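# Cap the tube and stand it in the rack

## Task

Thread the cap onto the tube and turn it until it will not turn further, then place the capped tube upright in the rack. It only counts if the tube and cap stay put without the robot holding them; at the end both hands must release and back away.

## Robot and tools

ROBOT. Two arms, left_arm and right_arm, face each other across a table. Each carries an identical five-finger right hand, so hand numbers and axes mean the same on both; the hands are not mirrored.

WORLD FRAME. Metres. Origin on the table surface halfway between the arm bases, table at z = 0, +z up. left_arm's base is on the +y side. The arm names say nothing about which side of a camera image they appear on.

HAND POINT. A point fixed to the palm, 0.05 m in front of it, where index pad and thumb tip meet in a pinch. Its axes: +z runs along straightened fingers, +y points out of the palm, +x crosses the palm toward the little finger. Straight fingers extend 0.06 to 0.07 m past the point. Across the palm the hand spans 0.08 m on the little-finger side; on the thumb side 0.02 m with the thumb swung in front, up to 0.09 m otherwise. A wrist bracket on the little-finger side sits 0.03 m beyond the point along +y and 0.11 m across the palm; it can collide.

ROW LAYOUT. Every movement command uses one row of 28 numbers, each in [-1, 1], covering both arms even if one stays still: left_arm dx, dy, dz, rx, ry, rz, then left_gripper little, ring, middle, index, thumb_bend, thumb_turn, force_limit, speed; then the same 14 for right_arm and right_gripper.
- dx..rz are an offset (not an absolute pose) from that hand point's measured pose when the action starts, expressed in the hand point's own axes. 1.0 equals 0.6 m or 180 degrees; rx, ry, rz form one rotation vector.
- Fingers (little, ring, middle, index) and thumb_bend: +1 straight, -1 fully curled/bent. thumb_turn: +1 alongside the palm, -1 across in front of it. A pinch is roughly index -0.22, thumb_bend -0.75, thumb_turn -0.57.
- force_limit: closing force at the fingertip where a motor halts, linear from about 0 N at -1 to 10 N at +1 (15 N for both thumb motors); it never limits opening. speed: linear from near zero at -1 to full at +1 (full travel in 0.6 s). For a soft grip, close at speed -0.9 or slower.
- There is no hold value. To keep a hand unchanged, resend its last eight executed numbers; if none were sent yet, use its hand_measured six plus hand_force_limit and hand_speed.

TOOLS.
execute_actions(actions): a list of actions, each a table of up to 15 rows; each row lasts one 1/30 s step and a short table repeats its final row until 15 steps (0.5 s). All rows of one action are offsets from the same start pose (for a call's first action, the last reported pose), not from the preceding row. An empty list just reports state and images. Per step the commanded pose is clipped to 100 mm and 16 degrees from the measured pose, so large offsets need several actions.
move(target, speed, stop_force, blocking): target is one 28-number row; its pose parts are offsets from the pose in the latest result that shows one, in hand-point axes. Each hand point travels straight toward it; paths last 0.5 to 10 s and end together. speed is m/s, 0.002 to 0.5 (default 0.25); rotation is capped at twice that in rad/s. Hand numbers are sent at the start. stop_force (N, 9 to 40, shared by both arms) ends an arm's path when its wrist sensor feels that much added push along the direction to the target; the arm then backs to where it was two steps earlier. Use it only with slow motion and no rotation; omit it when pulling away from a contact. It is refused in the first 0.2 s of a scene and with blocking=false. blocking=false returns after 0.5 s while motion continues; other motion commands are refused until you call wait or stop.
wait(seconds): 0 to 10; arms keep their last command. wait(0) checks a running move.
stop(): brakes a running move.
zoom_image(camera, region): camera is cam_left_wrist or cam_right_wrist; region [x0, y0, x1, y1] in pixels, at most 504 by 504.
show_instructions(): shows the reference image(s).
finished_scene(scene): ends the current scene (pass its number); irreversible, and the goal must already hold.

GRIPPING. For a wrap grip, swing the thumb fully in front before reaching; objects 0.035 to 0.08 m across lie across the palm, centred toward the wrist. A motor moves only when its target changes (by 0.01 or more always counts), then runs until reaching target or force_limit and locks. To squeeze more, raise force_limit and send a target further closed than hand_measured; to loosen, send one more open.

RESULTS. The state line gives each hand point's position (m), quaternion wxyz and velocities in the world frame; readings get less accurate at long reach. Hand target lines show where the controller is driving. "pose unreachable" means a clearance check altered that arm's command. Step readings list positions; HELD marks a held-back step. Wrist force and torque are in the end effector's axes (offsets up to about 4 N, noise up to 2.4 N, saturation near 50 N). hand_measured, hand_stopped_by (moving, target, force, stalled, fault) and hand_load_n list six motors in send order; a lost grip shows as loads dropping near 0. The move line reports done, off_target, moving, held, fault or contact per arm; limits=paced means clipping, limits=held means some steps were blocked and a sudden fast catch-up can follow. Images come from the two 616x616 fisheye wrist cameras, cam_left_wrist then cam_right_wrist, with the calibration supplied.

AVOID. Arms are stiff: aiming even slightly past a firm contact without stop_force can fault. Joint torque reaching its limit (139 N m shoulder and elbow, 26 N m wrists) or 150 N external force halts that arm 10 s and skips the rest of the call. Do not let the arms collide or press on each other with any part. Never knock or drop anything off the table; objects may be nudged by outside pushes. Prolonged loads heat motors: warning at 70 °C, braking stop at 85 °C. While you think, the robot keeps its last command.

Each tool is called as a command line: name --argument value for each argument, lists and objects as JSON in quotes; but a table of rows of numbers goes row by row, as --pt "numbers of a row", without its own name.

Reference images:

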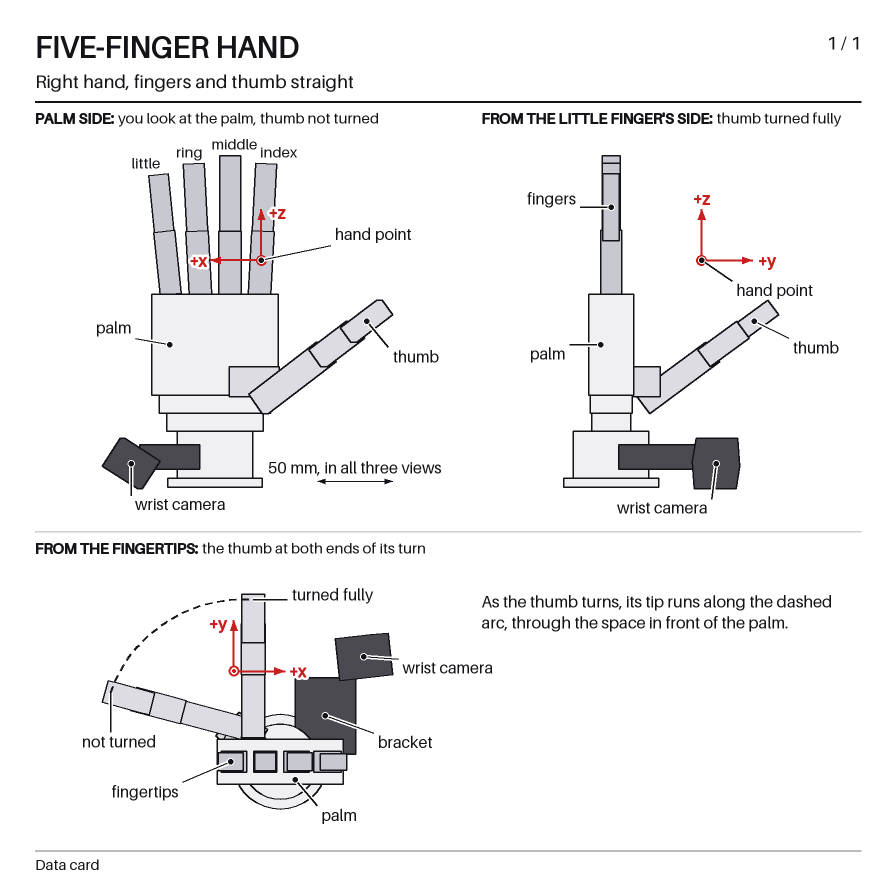

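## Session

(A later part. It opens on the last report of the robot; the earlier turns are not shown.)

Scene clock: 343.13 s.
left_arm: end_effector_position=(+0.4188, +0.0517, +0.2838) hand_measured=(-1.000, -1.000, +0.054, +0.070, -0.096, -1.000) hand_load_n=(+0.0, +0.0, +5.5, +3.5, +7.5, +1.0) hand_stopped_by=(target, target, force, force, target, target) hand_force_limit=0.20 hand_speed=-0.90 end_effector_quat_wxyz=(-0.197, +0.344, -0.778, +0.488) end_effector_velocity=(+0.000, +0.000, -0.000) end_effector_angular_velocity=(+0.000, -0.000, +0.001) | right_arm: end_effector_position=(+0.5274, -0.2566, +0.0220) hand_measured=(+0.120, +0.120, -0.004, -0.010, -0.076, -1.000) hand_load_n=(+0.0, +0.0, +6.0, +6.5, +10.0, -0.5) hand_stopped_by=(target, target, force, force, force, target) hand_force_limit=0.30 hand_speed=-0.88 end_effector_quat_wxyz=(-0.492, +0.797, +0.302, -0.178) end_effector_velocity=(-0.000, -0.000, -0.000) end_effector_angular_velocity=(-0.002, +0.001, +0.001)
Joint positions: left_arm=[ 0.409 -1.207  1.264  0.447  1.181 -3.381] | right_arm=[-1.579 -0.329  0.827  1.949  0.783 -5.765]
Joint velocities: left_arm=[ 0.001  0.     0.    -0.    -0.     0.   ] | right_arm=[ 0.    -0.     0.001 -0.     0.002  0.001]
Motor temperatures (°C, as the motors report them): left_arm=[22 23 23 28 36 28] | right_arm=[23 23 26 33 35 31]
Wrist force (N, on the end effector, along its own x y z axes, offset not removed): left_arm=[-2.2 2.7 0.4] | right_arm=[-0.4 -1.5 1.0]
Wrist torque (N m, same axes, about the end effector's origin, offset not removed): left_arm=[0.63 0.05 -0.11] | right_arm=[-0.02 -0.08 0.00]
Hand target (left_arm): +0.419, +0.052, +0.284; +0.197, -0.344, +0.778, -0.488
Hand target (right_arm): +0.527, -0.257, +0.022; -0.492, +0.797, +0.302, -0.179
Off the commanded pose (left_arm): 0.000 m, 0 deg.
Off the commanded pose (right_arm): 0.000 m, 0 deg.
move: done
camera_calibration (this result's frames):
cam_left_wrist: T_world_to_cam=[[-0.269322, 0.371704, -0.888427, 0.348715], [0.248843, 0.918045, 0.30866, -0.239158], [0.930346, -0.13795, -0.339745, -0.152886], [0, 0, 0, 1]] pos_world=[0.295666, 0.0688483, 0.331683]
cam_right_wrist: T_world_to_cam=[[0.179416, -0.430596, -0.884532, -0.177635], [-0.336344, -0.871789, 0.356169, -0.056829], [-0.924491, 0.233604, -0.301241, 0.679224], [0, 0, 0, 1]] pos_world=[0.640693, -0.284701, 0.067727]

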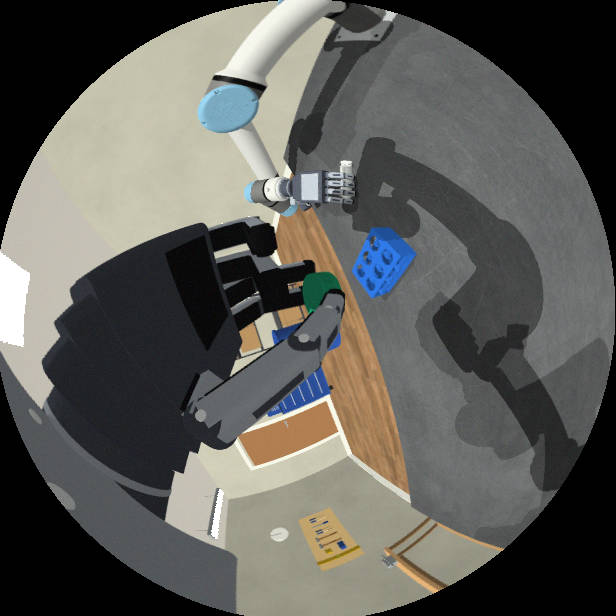

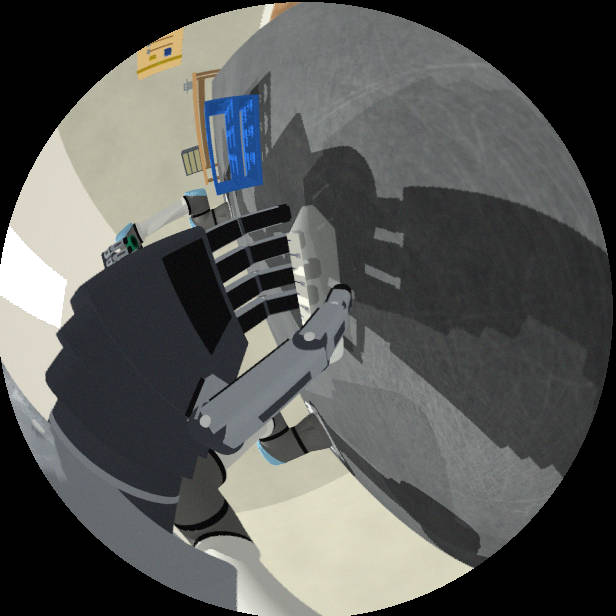

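move --target '[0,0,-0.1,0,0,0,-1,-1,-0.3,-0.3,-0.1,-1,0.2,-0.9,-0.1,-0.33,0.02,-0.006,0.446,0.225,0.12,0.12,-0.3,-0.3,-0.1,-1,0.3,-0.88]' --speed 0.3

move --target '[0,0,0,0,0,0,-1,-1,-0.3,-0.3,-0.1,-1,0.2,-0.9,-0.15,-0.08,0.15,0.149,0,0,0.12,0.12,-0.3,-0.3,-0.1,-1,0.3,-0.88]' --speed 0.3

move --target '[0,0,0,0,0,0,-1,-1,-0.3,-0.3,-0.1,-1,0.2,-0.9,0,0,0,0,0,0.93,0.12,0.12,-0.3,-0.3,-0.1,-1,0.3,-0.88]' --speed 0.4

Scene clock: 359.87 s.
left_arm: end_effector_position=(+0.3803, +0.0890, +0.3106) hand_measured=(-1.000, -1.000, +0.054, +0.070, -0.096, -1.000) hand_load_n=(+0.0, +0.0, +5.5, +3.5, +7.5, +1.0) hand_stopped_by=(target, target, force, force, target, target) hand_force_limit=0.20 hand_speed=-0.90 end_effector_quat_wxyz=(-0.197, +0.344, -0.778, +0.488) end_effector_velocity=(+0.001, +0.001, -0.000) end_effector_angular_velocity=(+0.001, +0.001, +0.001) | right_arm: end_effector_position=(+0.4142, -0.2221, +0.1920) hand_measured=(+0.120, +0.120, -0.004, -0.010, -0.076, -1.000) hand_load_n=(+0.0, +0.0, +6.0, +6.5, +10.5, -0.5) hand_stopped_by=(target, target, force, force, force, target) hand_force_limit=0.30 hand_speed=-0.88 end_effector_quat_wxyz=(+0.475, -0.778, +0.347, -0.221) end_effector_velocity=(-0.002, +0.000, -0.001) end_effector_angular_velocity=(-0.003, +0.002, -0.012)
Joint positions: left_arm=[ 0.357 -1.341  1.373  0.482  1.136 -3.409] | right_arm=[-1.463 -1.583  1.955  0.16   1.093 -3.422]
Joint velocities: left_arm=[ 0.002 -0.001  0.001  0.001  0.001  0.   ] | right_arm=[ 0.009 -0.004  0.004 -0.002  0.02   0.009]
Motor temperatures (°C, as the motors report them): left_arm=[22 23 23 28 36 28] | right_arm=[23 23 26 33 35 31]
Wrist force (N, on the end effector, along its own x y z axes, offset not removed): left_arm=[-0.3 6.1 0.7] | right_arm=[-2.3 -1.2 0.5]
Wrist torque (N m, same axes, about the end effector's origin, offset not removed): left_arm=[1.05 -0.11 0.39] | right_arm=[-0.26 0.26 -0.21]
Hand target (left_arm): +0.380, +0.089, +0.311; +0.197, -0.344, +0.778, -0.488
Hand target (right_arm): +0.414, -0.222, +0.192; -0.475, +0.777, -0.348, +0.222
Off the commanded pose (left_arm): 0.000 m, 0 deg.
Off the commanded pose (right_arm): 0.001 m, 0 deg.
move: done
camera_calibration (this result's frames):
cam_left_wrist: T_world_to_cam=[[-0.269347, 0.371699, -0.888421, 0.348281], [0.248854, 0.918046, 0.308647, -0.272157], [0.930335, -0.137954, -0.339771, -0.102784], [0, 0, 0, 1]] pos_world=[0.25716, 0.106218, 0.358498]
cam_right_wrist: T_world_to_cam=[[-0.428549, -0.181922, -0.885014, 0.315031], [-0.87388, 0.332283, 0.354854, 0.365044], [0.22952, 0.925469, -0.301377, 0.293389], [0, 0, 0, 1]] pos_world=[0.386673, -0.33551, 0.237691]

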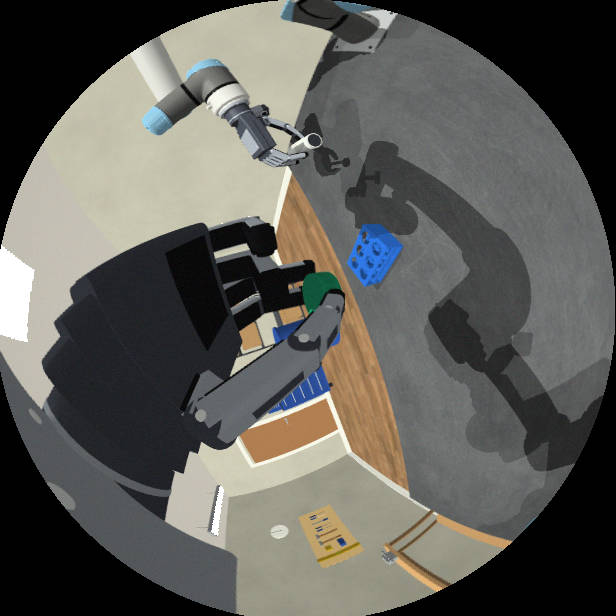

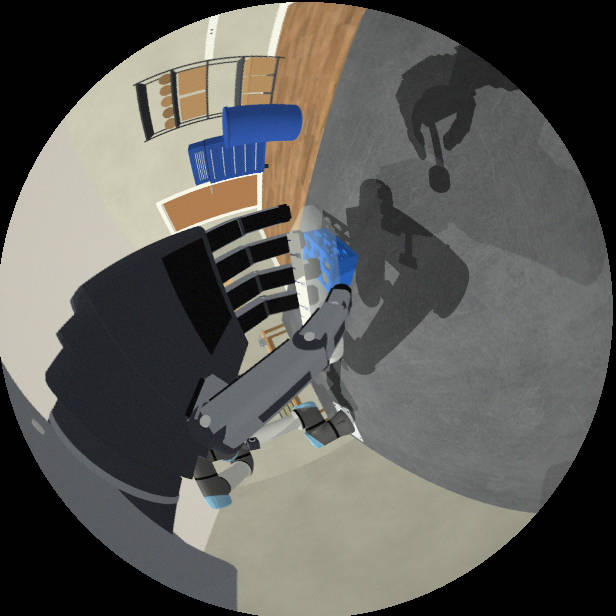

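Scene clock: 361.27 s.
left_arm: end_effector_position=(+0.3803, +0.0890, +0.3106) hand_measured=(-1.000, -1.000, +0.054, +0.070, -0.096, -1.000) hand_load_n=(+0.0, +0.0, +5.5, +3.5, +7.5, +1.0) hand_stopped_by=(target, target, force, force, target, target) hand_force_limit=0.20 hand_speed=-0.90 end_effector_quat_wxyz=(-0.197, +0.344, -0.778, +0.488) end_effector_velocity=(-0.001, -0.001, +0.000) end_effector_angular_velocity=(-0.001, -0.000, -0.002) | right_arm: end_effector_position=(+0.4315, -0.0875, +0.1930) hand_measured=(+0.120, +0.120, -0.004, -0.010, -0.076, -1.000) hand_load_n=(+0.0, +0.0, +6.0, +6.5, +10.5, -0.5) hand_stopped_by=(target, target, force, force, force, target) hand_force_limit=0.30 hand_speed=-0.88 end_effector_quat_wxyz=(+0.642, -0.647, +0.287, -0.296) end_effector_velocity=(+0.001, +0.001, -0.000) end_effector_angular_velocity=(+0.003, -0.005, -0.002)
Joint positions: left_arm=[ 0.357 -1.341  1.373  0.482  1.136 -3.409] | right_arm=[-1.163 -1.468  2.1   -0.632  1.323 -3.157]
Joint velocities: left_arm=[-0.002 -0.    -0.    -0.001 -0.    -0.   ] | right_arm=[ 0.003  0.004  0.    -0.01   0.005  0.   ]
Motor temperatures (°C, as the motors report them): left_arm=[22 23 23 28 36 28] | right_arm=[23 23 26 33 35 31]
Wrist force (N, on the end effector, along its own x y z axes, offset not removed): left_arm=[-3.3 2.0 0.9] | right_arm=[-4.6 2.0 2.5]
Wrist torque (N m, same axes, about the end effector's origin, offset not removed): left_arm=[0.46 0.43 -0.04] | right_arm=[0.07 0.61 -0.07]
Hand target (left_arm): +0.380, +0.089, +0.311; +0.197, -0.344, +0.778, -0.488
Hand target (right_arm): +0.432, -0.087, +0.193; +0.642, -0.646, +0.287, -0.296
Off the commanded pose (left_arm): 0.000 m, 0 deg.
Off the commanded pose (right_arm): 0.000 m, 0 deg.
move: done
camera_calibration (this result's frames):
cam_left_wrist: T_world_to_cam=[[-0.269346, 0.371698, -0.888422, 0.348281], [0.248853, 0.918046, 0.308647, -0.272162], [0.930336, -0.137954, -0.339771, -0.102778], [0, 0, 0, 1]] pos_world=[0.257155, 0.106223, 0.358501]
cam_right_wrist: T_world_to_cam=[[-0.0930495, 0.110358, -0.989527, 0.248804], [-0.960463, 0.25197, 0.118418, 0.410994], [0.262399, 0.961422, 0.0825488, 0.0800418], [0, 0, 0, 1]] pos_world=[0.396893, -0.20797, 0.190922]

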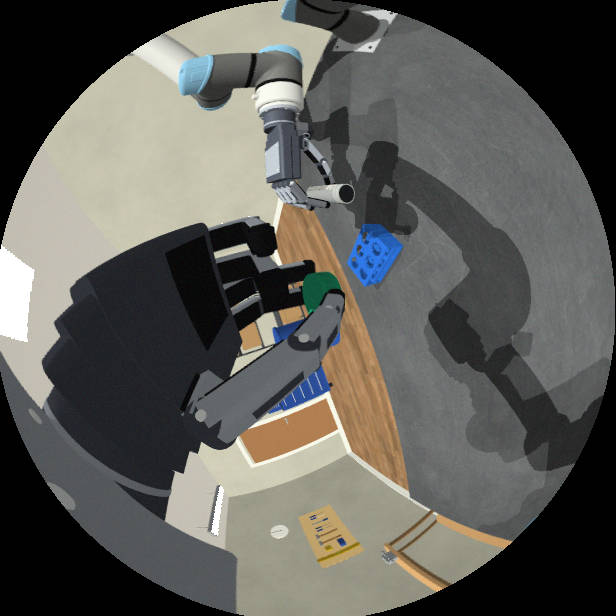

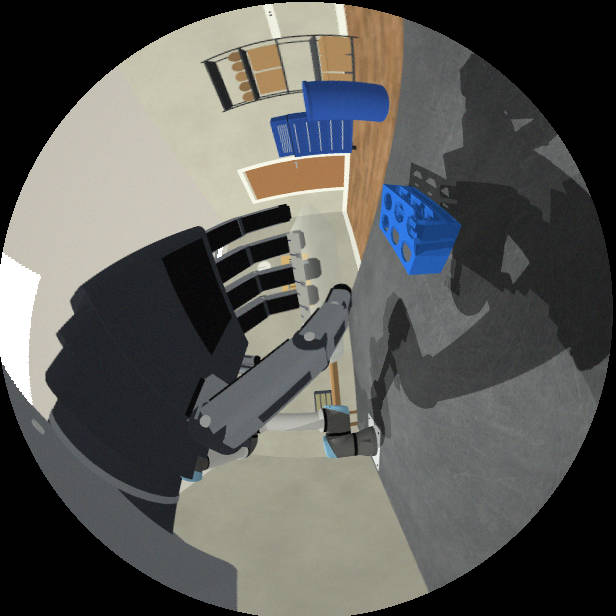

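Scene clock: 365.50 s.
left_arm: end_effector_position=(+0.3803, +0.0890, +0.3106) hand_measured=(-1.000, -1.000, +0.054, +0.070, -0.096, -1.000) hand_load_n=(+0.0, +0.0, +5.5, +3.5, +7.5, +1.0) hand_stopped_by=(target, target, force, force, target, target) hand_force_limit=0.20 hand_speed=-0.90 end_effector_quat_wxyz=(-0.197, +0.344, -0.778, +0.488) end_effector_velocity=(-0.000, -0.000, +0.000) end_effector_angular_velocity=(-0.000, +0.000, -0.000) | right_arm: end_effector_position=(+0.4315, -0.0874, +0.1931) hand_measured=(+0.120, +0.120, -0.004, -0.010, -0.076, -1.000) hand_load_n=(+0.0, +0.0, +6.0, +6.5, +10.5, -0.5) hand_stopped_by=(target, target, force, force, force, target) hand_force_limit=0.30 hand_speed=-0.88 end_effector_quat_wxyz=(+0.365, +0.214, +0.674, +0.605) end_effector_velocity=(+0.000, +0.001, +0.001) end_effector_angular_velocity=(+0.009, +0.006, +0.000)
Joint positions: left_arm=[ 0.357 -1.341  1.373  0.482  1.136 -3.409] | right_arm=[-1.039 -1.193  2.195 -1.001  1.447 -0.236]
Joint velocities: left_arm=[-0. -0. -0.  0.  0. -0.] | right_arm=[ 0.002 -0.    -0.003  0.001  0.002  0.01 ]
Motor temperatures (°C, as the motors report them): left_arm=[22 23 23 28 36 28] | right_arm=[23 23 26 33 35 31]
Wrist force (N, on the end effector, along its own x y z axes, offset not removed): left_arm=[-4.5 -1.1 0.3] | right_arm=[-1.2 -1.2 -2.1]
Wrist torque (N m, same axes, about the end effector's origin, offset not removed): left_arm=[-0.01 0.70 -0.20] | right_arm=[-0.06 0.35 0.06]
Hand target (left_arm): +0.380, +0.089, +0.311; +0.197, -0.344, +0.778, -0.488
Hand target (right_arm): +0.431, -0.087, +0.193; +0.365, +0.214, +0.674, +0.606
Off the commanded pose (left_arm): 0.000 m, 0 deg.
Off the commanded pose (right_arm): 0.000 m, 0 deg.
move: done
camera_calibration (this result's frames):
cam_left_wrist: T_world_to_cam=[[-0.269346, 0.371698, -0.888422, 0.348281], [0.248853, 0.918046, 0.308647, -0.272162], [0.930336, -0.137954, -0.339771, -0.102778], [0, 0, 0, 1]] pos_world=[0.257155, 0.106223, 0.358501]
cam_right_wrist: T_world_to_cam=[[-0.0471089, 0.0596831, 0.997105, -0.159014], [0.131112, -0.989208, 0.0654048, -0.158286], [0.990248, 0.133813, 0.0387754, -0.297989], [0, 0, 0, 1]] pos_world=[0.308345, -0.107213, 0.180461]

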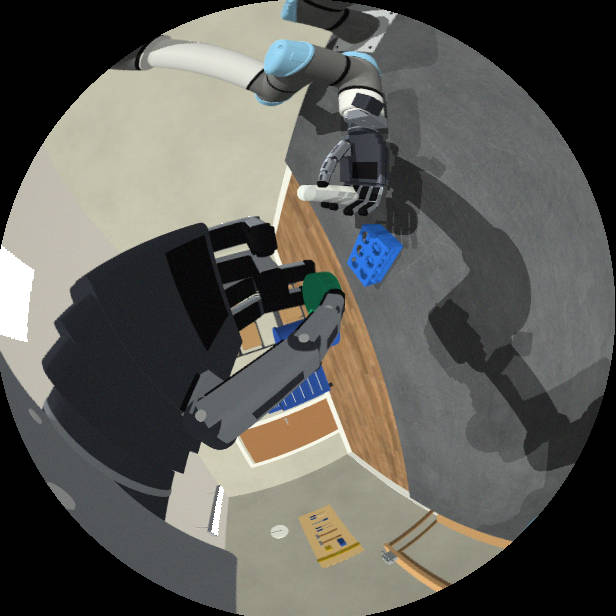

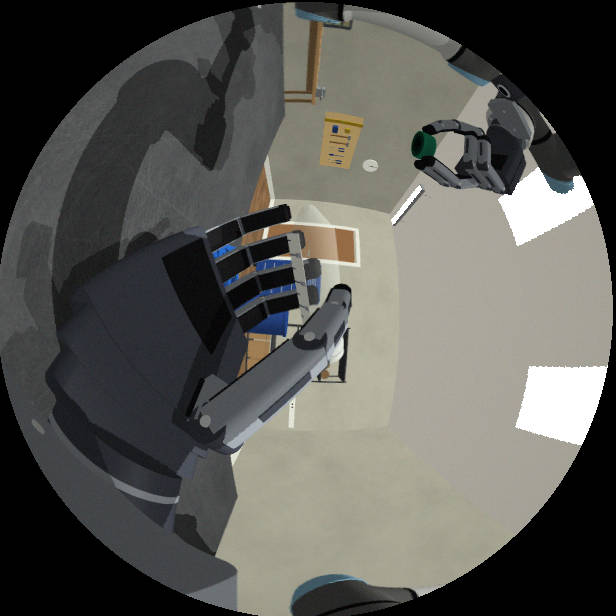

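move --target '[0,0,0,0,0,0,-1,-1,-0.3,-0.3,-0.1,-1,0.2,-0.9,0,0,0,0,0,0,0.08,0.08,0.08,0.08,-0.1,-1,0.3,-0.92]'

Scene clock: 371.33 s.
left_arm: end_effector_position=(+0.3803, +0.0890, +0.3106) hand_measured=(-1.000, -1.000, +0.054, +0.070, -0.096, -1.000) hand_load_n=(+0.0, +0.0, +5.5, +3.5, +7.5, +1.0) hand_stopped_by=(target, target, force, force, target, target) hand_force_limit=0.20 hand_speed=-0.90 end_effector_quat_wxyz=(-0.197, +0.344, -0.778, +0.488) end_effector_velocity=(+0.001, +0.000, +0.000) end_effector_angular_velocity=(-0.001, -0.000, +0.002) | right_arm: end_effector_position=(+0.4314, -0.0873, +0.1932) hand_measured=(+0.080, +0.080, +0.080, +0.080, -0.082, -1.000) hand_load_n=(+0.0, +0.0, +0.0, +0.0, +0.0, +0.0) hand_stopped_by=(target, target, target, target, force, target) hand_force_limit=0.30 hand_speed=-0.92 end_effector_quat_wxyz=(+0.365, +0.214, +0.674, +0.605) end_effector_velocity=(+0.000, -0.000, -0.000) end_effector_angular_velocity=(-0.000, +0.000, -0.001)
Joint positions: left_arm=[ 0.357 -1.341  1.373  0.482  1.136 -3.409] | right_arm=[-1.039 -1.193  2.195 -1.001  1.447 -0.236]
Joint velocities: left_arm=[ 0.001 -0.    -0.    -0.    -0.    -0.   ] | right_arm=[-0.001  0.001  0.    -0.     0.    -0.   ]
Motor temperatures (°C, as the motors report them): left_arm=[22 23 23 28 36 28] | right_arm=[23 23 26 33 35 31]
Wrist force (N, on the end effector, along its own x y z axes, offset not removed): left_arm=[-2.3 2.2 0.5] | right_arm=[-3.5 0.0 1.9]
Wrist torque (N m, same axes, about the end effector's origin, offset not removed): left_arm=[0.51 0.37 -0.04] | right_arm=[0.03 0.39 0.06]
Hand target (left_arm): +0.380, +0.089, +0.311; +0.197, -0.344, +0.778, -0.488
Hand target (right_arm): +0.431, -0.087, +0.193; +0.365, +0.214, +0.674, +0.605
Off the commanded pose (left_arm): 0.000 m, 0 deg.
Off the commanded pose (right_arm): 0.000 m, 0 deg.
move: done
camera_calibration (this result's frames):
cam_left_wrist: T_world_to_cam=[[-0.269347, 0.371698, -0.888422, 0.348281], [0.248853, 0.918046, 0.308647, -0.272162], [0.930336, -0.137954, -0.339771, -0.102778], [0, 0, 0, 1]] pos_world=[0.257155, 0.106223, 0.358501]
cam_right_wrist: T_world_to_cam=[[-0.0471539, 0.0596494, 0.997105, -0.159067], [0.13126, -0.98919, 0.0653833, -0.158277], [0.990226, 0.133963, 0.0388146, -0.297909], [0, 0, 0, 1]] pos_world=[0.308272, -0.107169, 0.180518]

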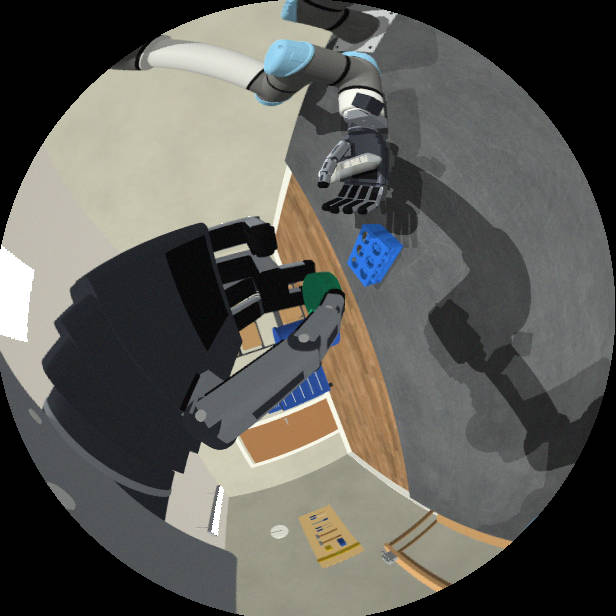

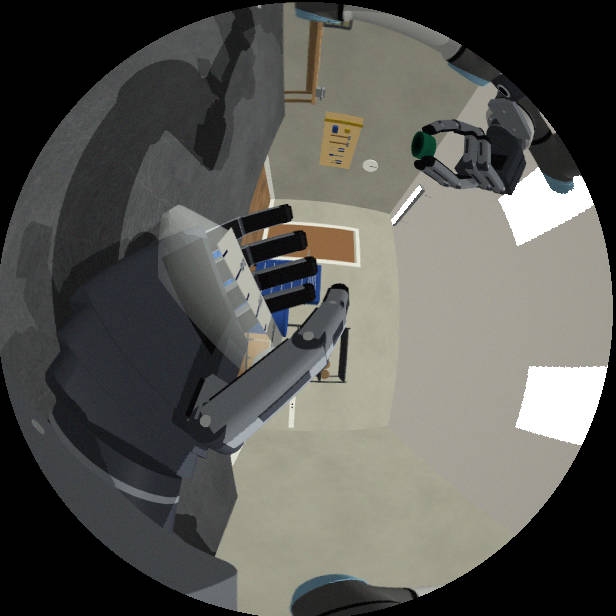

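move --target '[0,0,0,0,0,0,-1,-1,-0.3,-0.3,-0.1,-1,0.2,-0.9,0,0,0,0.1,0,0,-0.1,-0.1,-0.1,-0.1,0.8,-1,0.3,-0.5]' --speed 0.15

move --target '[0,0,0,0,0,0,-1,-1,-0.3,-0.3,-0.1,-1,0.2,-0.9,0,0,0,0,0,0,-1,-1,-1,-1,0.8,-1,0.8,-0.7]'

Scene clock: 387.20 s.
left_arm: end_effector_position=(+0.3803, +0.0890, +0.3106) hand_measured=(-1.000, -1.000, +0.054, +0.070, -0.096, -1.000) hand_load_n=(+0.0, +0.0, +5.5, +3.5, +7.5, +1.0) hand_stopped_by=(target, target, force, force, target, target) hand_force_limit=0.20 hand_speed=-0.90 end_effector_quat_wxyz=(-0.197, +0.344, -0.778, +0.488) end_effector_velocity=(+0.001, +0.001, -0.000) end_effector_angular_velocity=(+0.000, -0.000, +0.002) | right_arm: end_effector_position=(+0.4314, -0.0873, +0.1931) hand_measured=(-0.100, -0.100, -0.100, -0.100, +0.800, -1.000) hand_load_n=(+0.0, +0.0, +0.0, +0.0, +0.0, +0.0) hand_stopped_by=(target, target, target, target, target, target) hand_force_limit=0.30 hand_speed=-0.50 end_effector_quat_wxyz=(+0.327, +0.268, +0.761, +0.493) end_effector_velocity=(+0.001, +0.001, +0.001) end_effector_angular_velocity=(+0.001, -0.003, +0.000)
Joint positions: left_arm=[ 0.357 -1.341  1.373  0.482  1.136 -3.409] | right_arm=[-0.99  -1.301  2.065 -0.458  1.571 -0.247]
Joint velocities: left_arm=[ 0.001 -0.     0.001 -0.    -0.001 -0.   ] | right_arm=[ 0.    -0.    -0.002 -0.002  0.    -0.001]
Motor temperatures (°C, as the motors report them): left_arm=[22 23 23 28 36 28] | right_arm=[23 23 26 33 35 31]
Wrist force (N, on the end effector, along its own x y z axes, offset not removed): left_arm=[-0.4 -0.1 1.5] | right_arm=[-2.2 -2.3 -1.1]
Wrist torque (N m, same axes, about the end effector's origin, offset not removed): left_arm=[0.04 -0.10 -0.07] | right_arm=[-0.26 0.24 -0.32]
Hand target (left_arm): +0.380, +0.089, +0.311; +0.197, -0.344, +0.778, -0.488
Hand target (right_arm): +0.431, -0.087, +0.193; +0.327, +0.268, +0.761, +0.493
Off the commanded pose (left_arm): 0.000 m, 0 deg.
Off the commanded pose (right_arm): 0.000 m, 0 deg.
move: done
camera_calibration (this result's frames):
cam_left_wrist: T_world_to_cam=[[-0.269346, 0.371698, -0.888422, 0.348281], [0.248854, 0.918046, 0.308647, -0.272162], [0.930336, -0.137954, -0.339771, -0.102778], [0, 0, 0, 1]] pos_world=[0.257155, 0.106223, 0.358501]
cam_right_wrist: T_world_to_cam=[[0.189644, 0.252126, 0.94893, -0.235034], [0.0944569, -0.96667, 0.237963, -0.173759], [0.977299, 0.0445048, -0.207138, -0.252691], [0, 0, 0, 1]] pos_world=[0.30794, -0.0974639, 0.212037]

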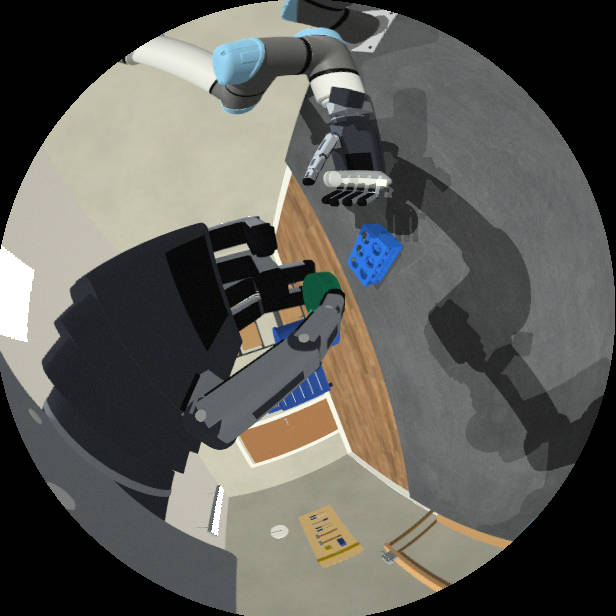

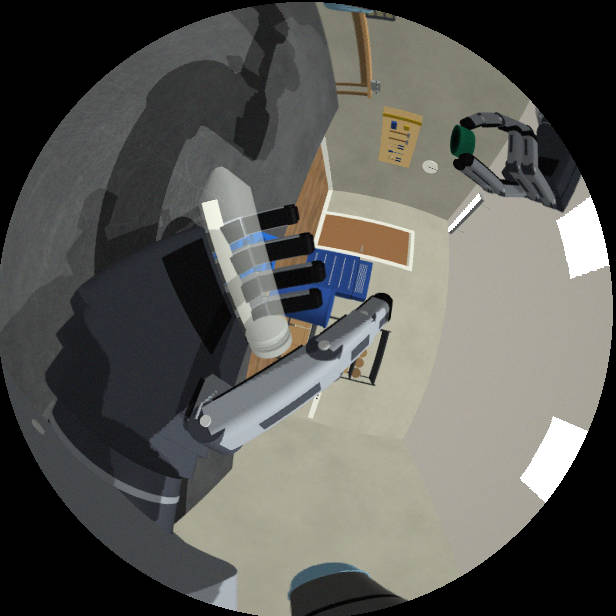

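Scene clock: 389.17 s.
left_arm: end_effector_position=(+0.3803, +0.0890, +0.3106) hand_measured=(-1.000, -1.000, +0.054, +0.070, -0.096, -1.000) hand_load_n=(+0.0, +0.0, +5.5, +3.5, +7.5, +1.0) hand_stopped_by=(target, target, force, force, target, target) hand_force_limit=0.20 hand_speed=-0.90 end_effector_quat_wxyz=(-0.197, +0.344, -0.778, +0.488) end_effector_velocity=(+0.000, +0.001, -0.000) end_effector_angular_velocity=(+0.000, +0.000, +0.001) | right_arm: end_effector_position=(+0.4314, -0.0873, +0.1931) hand_measured=(-0.946, -0.938, -0.938, -0.940, +0.800, -1.000) hand_load_n=(+9.5, +11.0, +10.5, +11.0, +0.0, +0.0) hand_stopped_by=(force, force, force, force, target, target) hand_force_limit=0.80 hand_speed=-0.70 end_effector_quat_wxyz=(+0.327, +0.268, +0.761, +0.493) end_effector_velocity=(+0.000, -0.000, +0.000) end_effector_angular_velocity=(-0.001, -0.001, -0.000)
Joint positions: left_arm=[ 0.357 -1.341  1.373  0.482  1.136 -3.409] | right_arm=[-0.99  -1.301  2.065 -0.458  1.571 -0.247]
Joint velocities: left_arm=[ 0.001 -0.     0.     0.     0.    -0.   ] | right_arm=[-0.    -0.     0.    -0.     0.001 -0.002]
Motor temperatures (°C, as the motors report them): left_arm=[22 23 23 28 36 28] | right_arm=[23 23 26 33 35 31]
Wrist force (N, on the end effector, along its own x y z axes, offset not removed): left_arm=[-2.6 -0.7 -0.6] | right_arm=[-2.1 0.0 -2.6]
Wrist torque (N m, same axes, about the end effector's origin, offset not removed): left_arm=[0.01 0.32 -0.29] | right_arm=[0.06 0.54 -0.03]
Hand target (left_arm): +0.380, +0.089, +0.311; +0.197, -0.344, +0.778, -0.488
Hand target (right_arm): +0.431, -0.087, +0.193; +0.327, +0.268, +0.761, +0.493
Off the commanded pose (left_arm): 0.000 m, 0 deg.
Off the commanded pose (right_arm): 0.000 m, 0 deg.
move: done
camera_calibration (this result's frames):
cam_left_wrist: T_world_to_cam=[[-0.269346, 0.371698, -0.888422, 0.348281], [0.248853, 0.918046, 0.308647, -0.272162], [0.930336, -0.137954, -0.339771, -0.102778], [0, 0, 0, 1]] pos_world=[0.257155, 0.106223, 0.358501]
cam_right_wrist: T_world_to_cam=[[0.189645, 0.252127, 0.948929, -0.235035], [0.0944564, -0.96667, 0.237963, -0.173759], [0.977299, 0.0445038, -0.207139, -0.252691], [0, 0, 0, 1]] pos_world=[0.30794, -0.0974638, 0.212037]

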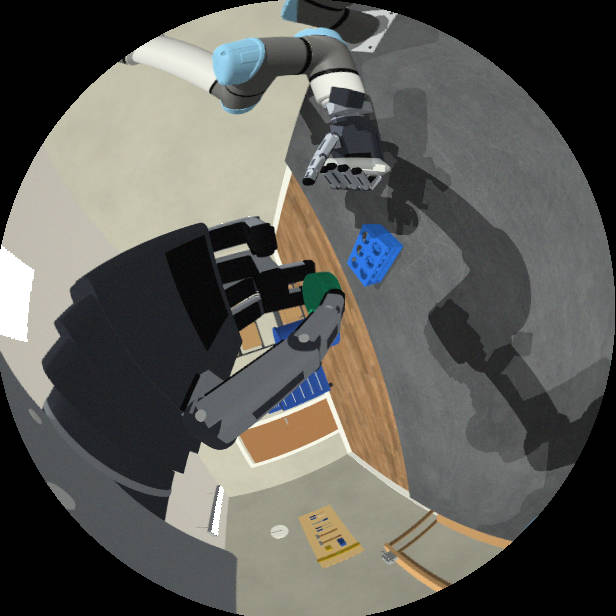

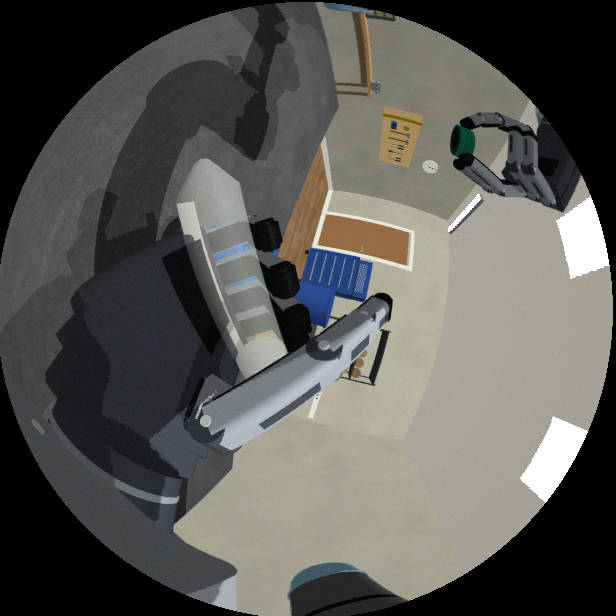

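move --target '[0,0,0,0,0,0,-1,-1,-0.3,-0.3,-0.1,-1,0.2,-0.9,0.1,0,0,0,-0.132,-0.404,-1,-1,-1,-1,0.8,-1,0.8,-0.7]' --speed 0.4

move --target '[0,0,0,0,0,0,-1,-1,-0.3,-0.3,-0.1,-1,0.2,-0.9,0,0.18,0.02,-0.25,0,0,-1,-1,-1,-1,0.8,-1,0.8,-0.7]' --speed 0.3

zoom_image --camera "cam_left_wrist" --region '[300,130,500,330]'

Scene clock: 403.13 s.
left_arm: end_effector_position=(+0.3803, +0.0890, +0.3106) hand_measured=(-1.000, -1.000, +0.054, +0.070, -0.096, -1.000) hand_load_n=(+0.0, +0.0, +5.5, +3.5, +7.5, +1.0) hand_stopped_by=(target, target, force, force, target, target) hand_force_limit=0.20 hand_speed=-0.90 end_effector_quat_wxyz=(-0.197, +0.344, -0.778, +0.488) end_effector_velocity=(-0.000, -0.000, +0.000) end_effector_angular_velocity=(-0.000, -0.000, -0.001) | right_arm: end_effector_position=(+0.3929, -0.0435, +0.1791) hand_measured=(-0.946, -0.938, -0.938, -0.940, +0.800, -1.000) hand_load_n=(+9.5, +11.0, +10.5, +11.0, +0.0, +0.0) hand_stopped_by=(force, force, force, force, target, target) hand_force_limit=0.80 hand_speed=-0.70 end_effector_quat_wxyz=(+0.693, -0.142, +0.693, +0.143) end_effector_velocity=(-0.001, +0.000, -0.001) end_effector_angular_velocity=(-0.009, -0.007, +0.001)
Joint positions: left_arm=[ 0.357 -1.341  1.373  0.482  1.136 -3.409] | right_arm=[-0.872 -1.22   2.147 -0.927  1.929 -1.57 ]
Joint velocities: left_arm=[-0.001 -0.    -0.001  0.    -0.     0.   ] | right_arm=[ 0.     0.001  0.003 -0.008 -0.001 -0.012]
Motor temperatures (°C, as the motors report them): left_arm=[22 23 23 28 36 28] | right_arm=[23 23 26 33 35 31]
Wrist force (N, on the end effector, along its own x y z axes, offset not removed): left_arm=[0.9 -4.3 -0.2] | right_arm=[-1.0 1.2 1.7]
Wrist torque (N m, same axes, about the end effector's origin, offset not removed): left_arm=[-0.47 0.08 -0.25] | right_arm=[0.09 0.05 -0.02]
Hand target (left_arm): +0.380, +0.089, +0.311; +0.197, -0.344, +0.778, -0.488
Hand target (right_arm): +0.393, -0.044, +0.179; +0.693, -0.143, +0.692, +0.143
Off the commanded pose (left_arm): 0.000 m, 0 deg.
Off the commanded pose (right_arm): 0.000 m, 0 deg.
move: done
camera_calibration (this result's frames):
cam_left_wrist: T_world_to_cam=[[-0.269346, 0.371698, -0.888422, 0.348281], [0.248853, 0.918046, 0.308647, -0.272162], [0.930336, -0.137954, -0.339771, -0.102778], [0, 0, 0, 1]] pos_world=[0.257155, 0.106223, 0.358501]
cam_right_wrist: T_world_to_cam=[[-0.386908, 0.908127, 0.160026, 0.170881], [-0.45799, -0.339873, 0.821421, 0.0153688], [0.800342, 0.244524, 0.547412, -0.276835], [0, 0, 0, 1]] pos_world=[0.294717, -0.0822657, 0.111573]

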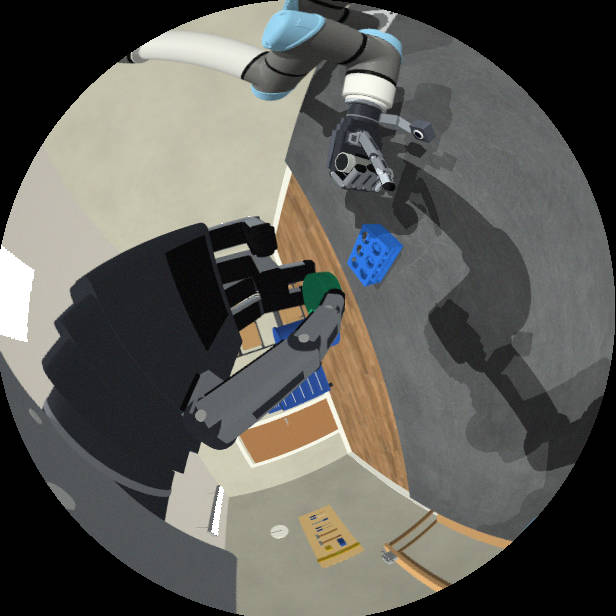

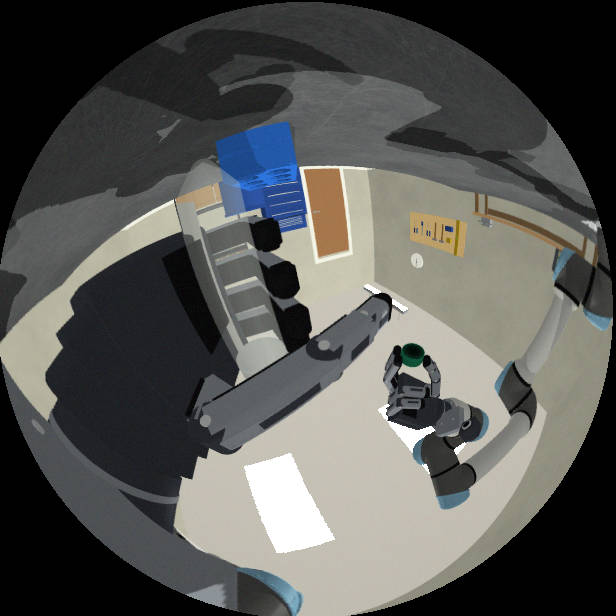

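Scene clock: 404.97 s.
left_arm: end_effector_position=(+0.3803, +0.0890, +0.3106) hand_measured=(-1.000, -1.000, +0.054, +0.070, -0.096, -1.000) hand_load_n=(+0.0, +0.0, +5.5, +3.5, +7.5, +1.0) hand_stopped_by=(target, target, force, force, target, target) hand_force_limit=0.20 hand_speed=-0.90 end_effector_quat_wxyz=(-0.197, +0.344, -0.778, +0.488) end_effector_velocity=(-0.001, -0.000, -0.000) end_effector_angular_velocity=(+0.001, -0.000, -0.001) | right_arm: end_effector_position=(+0.3612, +0.0602, +0.1795) hand_measured=(-0.946, -0.938, -0.938, -0.940, +0.800, -1.000) hand_load_n=(+9.5, +11.0, +10.5, +11.0, +0.0, +0.0) hand_stopped_by=(force, force, force, force, target, target) hand_force_limit=0.80 hand_speed=-0.70 end_effector_quat_wxyz=(+0.586, -0.396, +0.585, +0.397) end_effector_velocity=(-0.000, +0.001, -0.000) end_effector_angular_velocity=(-0.001, +0.002, +0.009)
Joint positions: left_arm=[ 0.357 -1.341  1.373  0.482  1.136 -3.409] | right_arm=[-1.067 -1.079  1.908 -0.831  0.95  -1.569]
Joint velocities: left_arm=[-0.001  0.    -0.     0.001 -0.001 -0.   ] | right_arm=[-0.001  0.004 -0.007  0.005 -0.01  -0.   ]
Motor temperatures (°C, as the motors report them): left_arm=[22 23 23 28 36 28] | right_arm=[23 23 26 33 35 31]
Wrist force (N, on the end effector, along its own x y z axes, offset not removed): left_arm=[-1.5 1.4 0.7] | right_arm=[-3.2 -1.7 -0.2]
Wrist torque (N m, same axes, about the end effector's origin, offset not removed): left_arm=[0.45 0.09 -0.17] | right_arm=[-0.18 0.67 -0.20]
Hand target (left_arm): +0.380, +0.089, +0.311; +0.197, -0.344, +0.778, -0.488
Hand target (right_arm): +0.361, +0.060, +0.179; +0.586, -0.396, +0.585, +0.397
Off the commanded pose (left_arm): 0.000 m, 0 deg.
Off the commanded pose (right_arm): 0.000 m, 0 deg.
move: done
camera_calibration (this result's frames):
cam_left_wrist: T_world_to_cam=[[-0.269346, 0.371698, -0.888422, 0.348281], [0.248853, 0.918047, 0.308647, -0.272162], [0.930336, -0.137954, -0.339771, -0.102778], [0, 0, 0, 1]] pos_world=[0.257155, 0.106223, 0.358501]
cam_right_wrist: T_world_to_cam=[[-0.915629, 0.36913, 0.159268, 0.28795], [-0.0851226, -0.565191, 0.820557, -0.0851375], [0.392909, 0.737768, 0.548927, -0.159781], [0, 0, 0, 1]] pos_world=[0.319188, -0.036529, 0.111707]

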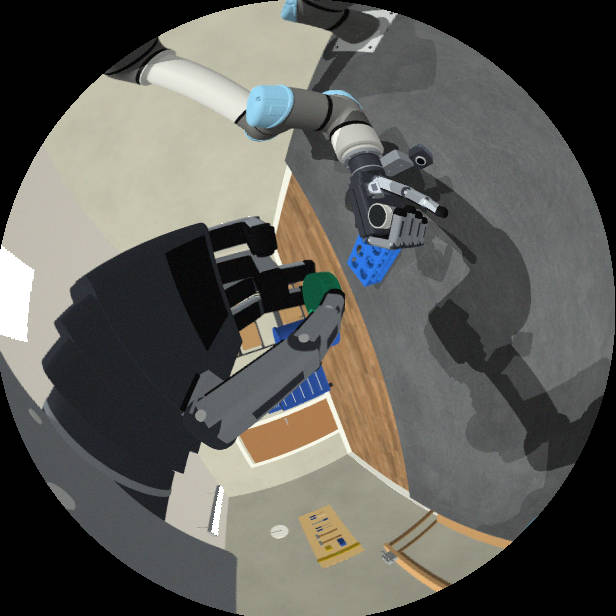

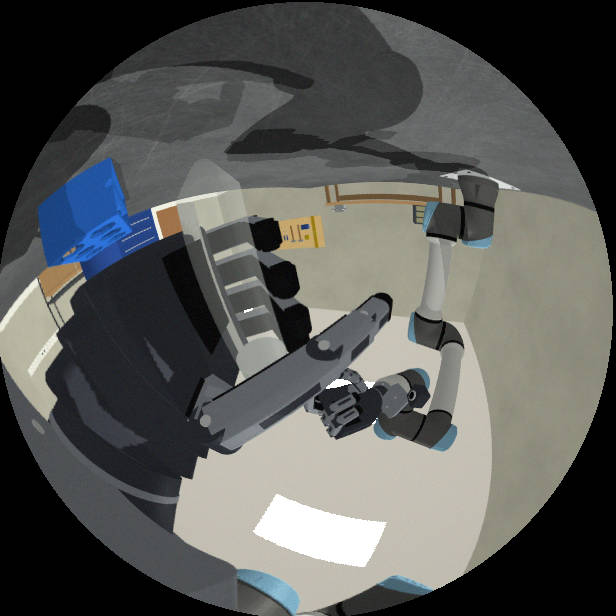

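Region (300, 130, 500, 330) of cam_left_wrist's 616x616 image, scaled by 2.520, with more detail than that image has.

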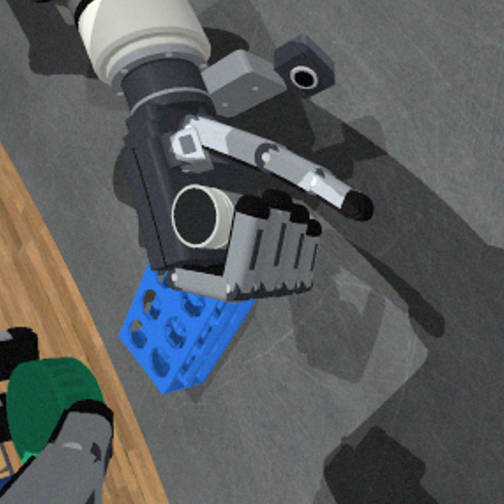

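move --target '[0.082,0.071,0.108,0,0,0,-1,-1,-0.3,-0.3,-0.1,-1,0.2,-0.9,0,0,0,0,0,0,-1,-1,-1,-1,1,-1,0.8,-0.7]' --speed 0.12

zoom_image --camera "cam_left_wrist" --region '[290,220,430,360]'

zoom_image --camera "cam_right_wrist" --region '[170,150,420,450]'

Scene clock: 432.67 s.
left_arm: end_effector_position=(+0.3735, +0.0253, +0.2451) hand_measured=(-1.000, -1.000, +0.054, +0.070, -0.096, -1.000) hand_load_n=(+0.0, +0.0, +5.5, +3.5, +7.5, +1.0) hand_stopped_by=(target, target, force, force, target, target) hand_force_limit=0.20 hand_speed=-0.90 end_effector_quat_wxyz=(-0.197, +0.344, -0.778, +0.488) end_effector_velocity=(-0.001, -0.002, -0.001) end_effector_angular_velocity=(+0.000, -0.000, -0.001) | right_arm: end_effector_position=(+0.3612, +0.0602, +0.1794) hand_measured=(-0.946, -0.938, -0.938, -0.940, +1.000, -1.000) hand_load_n=(+9.5, +11.0, +10.5, +11.0, +0.0, +0.0) hand_stopped_by=(force, force, force, force, target, target) hand_force_limit=0.80 hand_speed=-0.70 end_effector_quat_wxyz=(+0.586, -0.396, +0.585, +0.397) end_effector_velocity=(-0.000, -0.000, +0.000) end_effector_angular_velocity=(+0.000, -0.000, +0.000)
Joint positions: left_arm=[ 0.305 -1.198  1.353  0.372  1.091 -3.438] | right_arm=[-1.067 -1.079  1.908 -0.831  0.95  -1.57 ]
Joint velocities: left_arm=[-0.003  0.004 -0.002 -0.002 -0.001 -0.001] | right_arm=[ 0.    -0.001  0.001 -0.    -0.     0.   ]
Motor temperatures (°C, as the motors report them): left_arm=[22 23 23 28 36 28] | right_arm=[23 23 26 33 35 31]
Wrist force (N, on the end effector, along its own x y z axes, offset not removed): left_arm=[0.4 1.6 -0.3] | right_arm=[-2.0 0.5 2.9]
Wrist torque (N m, same axes, about the end effector's origin, offset not removed): left_arm=[0.33 -0.05 0.01] | right_arm=[-0.06 0.21 0.00]
Hand target (left_arm): +0.373, +0.025, +0.245; +0.197, -0.344, +0.778, -0.488
Hand target (right_arm): +0.361, +0.060, +0.179; +0.586, -0.396, +0.585, +0.397
Off the commanded pose (left_arm): 0.000 m, 0 deg.
Off the commanded pose (right_arm): 0.000 m, 0 deg.
move: done
camera_calibration (this result's frames):
cam_left_wrist: T_world_to_cam=[[-0.269364, 0.371663, -0.888431, 0.311937], [0.248864, 0.918058, 0.308603, -0.191736], [0.930328, -0.137972, -0.339786, -0.127521], [0, 0, 0, 1]] pos_world=[0.250377, 0.0424948, 0.292975]
cam_right_wrist: T_world_to_cam=[[-0.915617, 0.369192, 0.159195, 0.287999], [-0.085211, -0.565157, 0.820571, -0.0851101], [0.392918, 0.737763, 0.548927, -0.159777], [0, 0, 0, 1]] pos_world=[0.319223, -0.03655, 0.111697]

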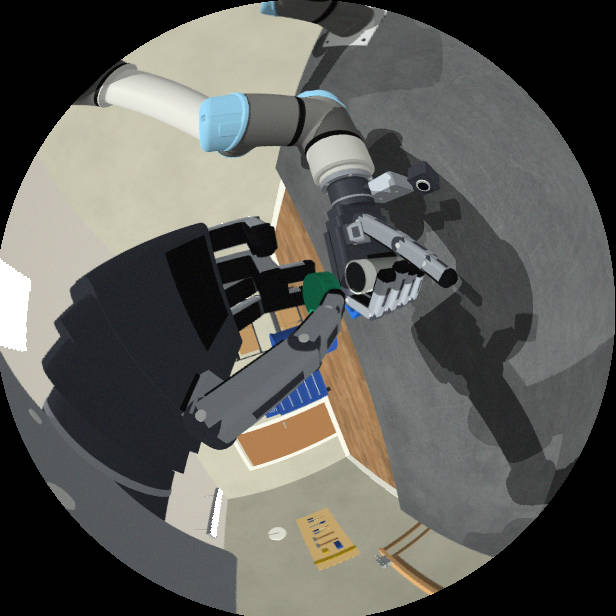

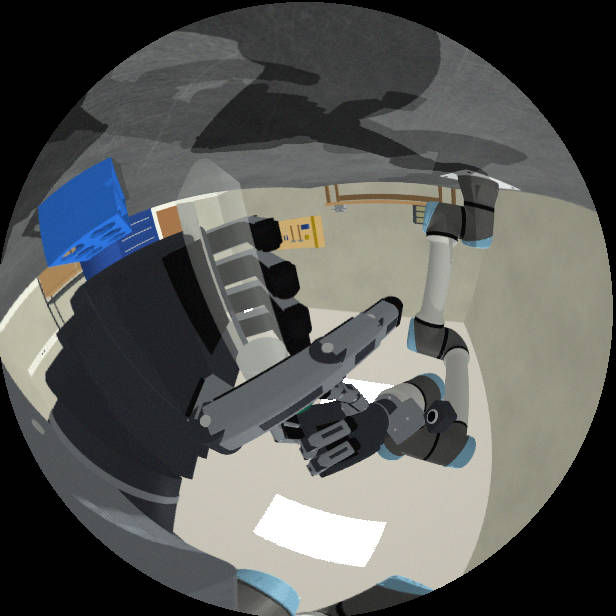

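Region (290, 220, 430, 360) of cam_left_wrist's 616x616 image, scaled by 3.600, with more detail than that image has.

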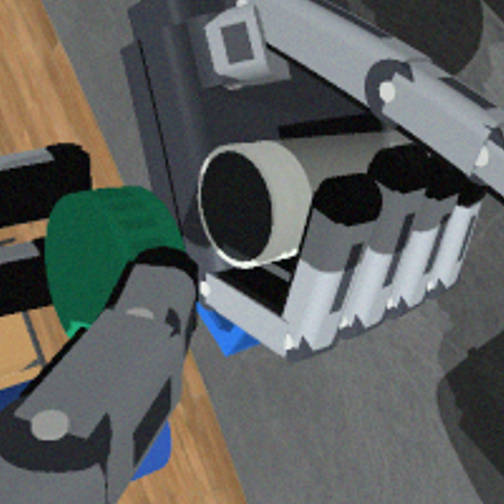

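Region (170, 150, 420, 450) of cam_right_wrist's 616x616 image, scaled by 1.680, with more detail than that image has.

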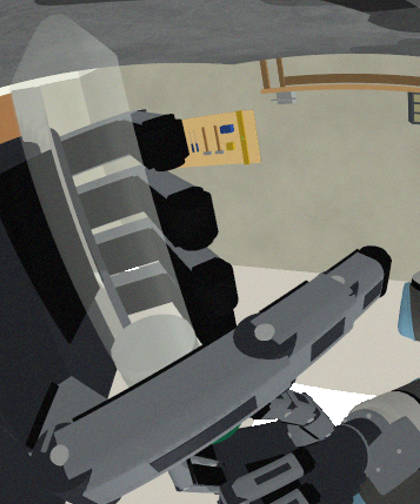

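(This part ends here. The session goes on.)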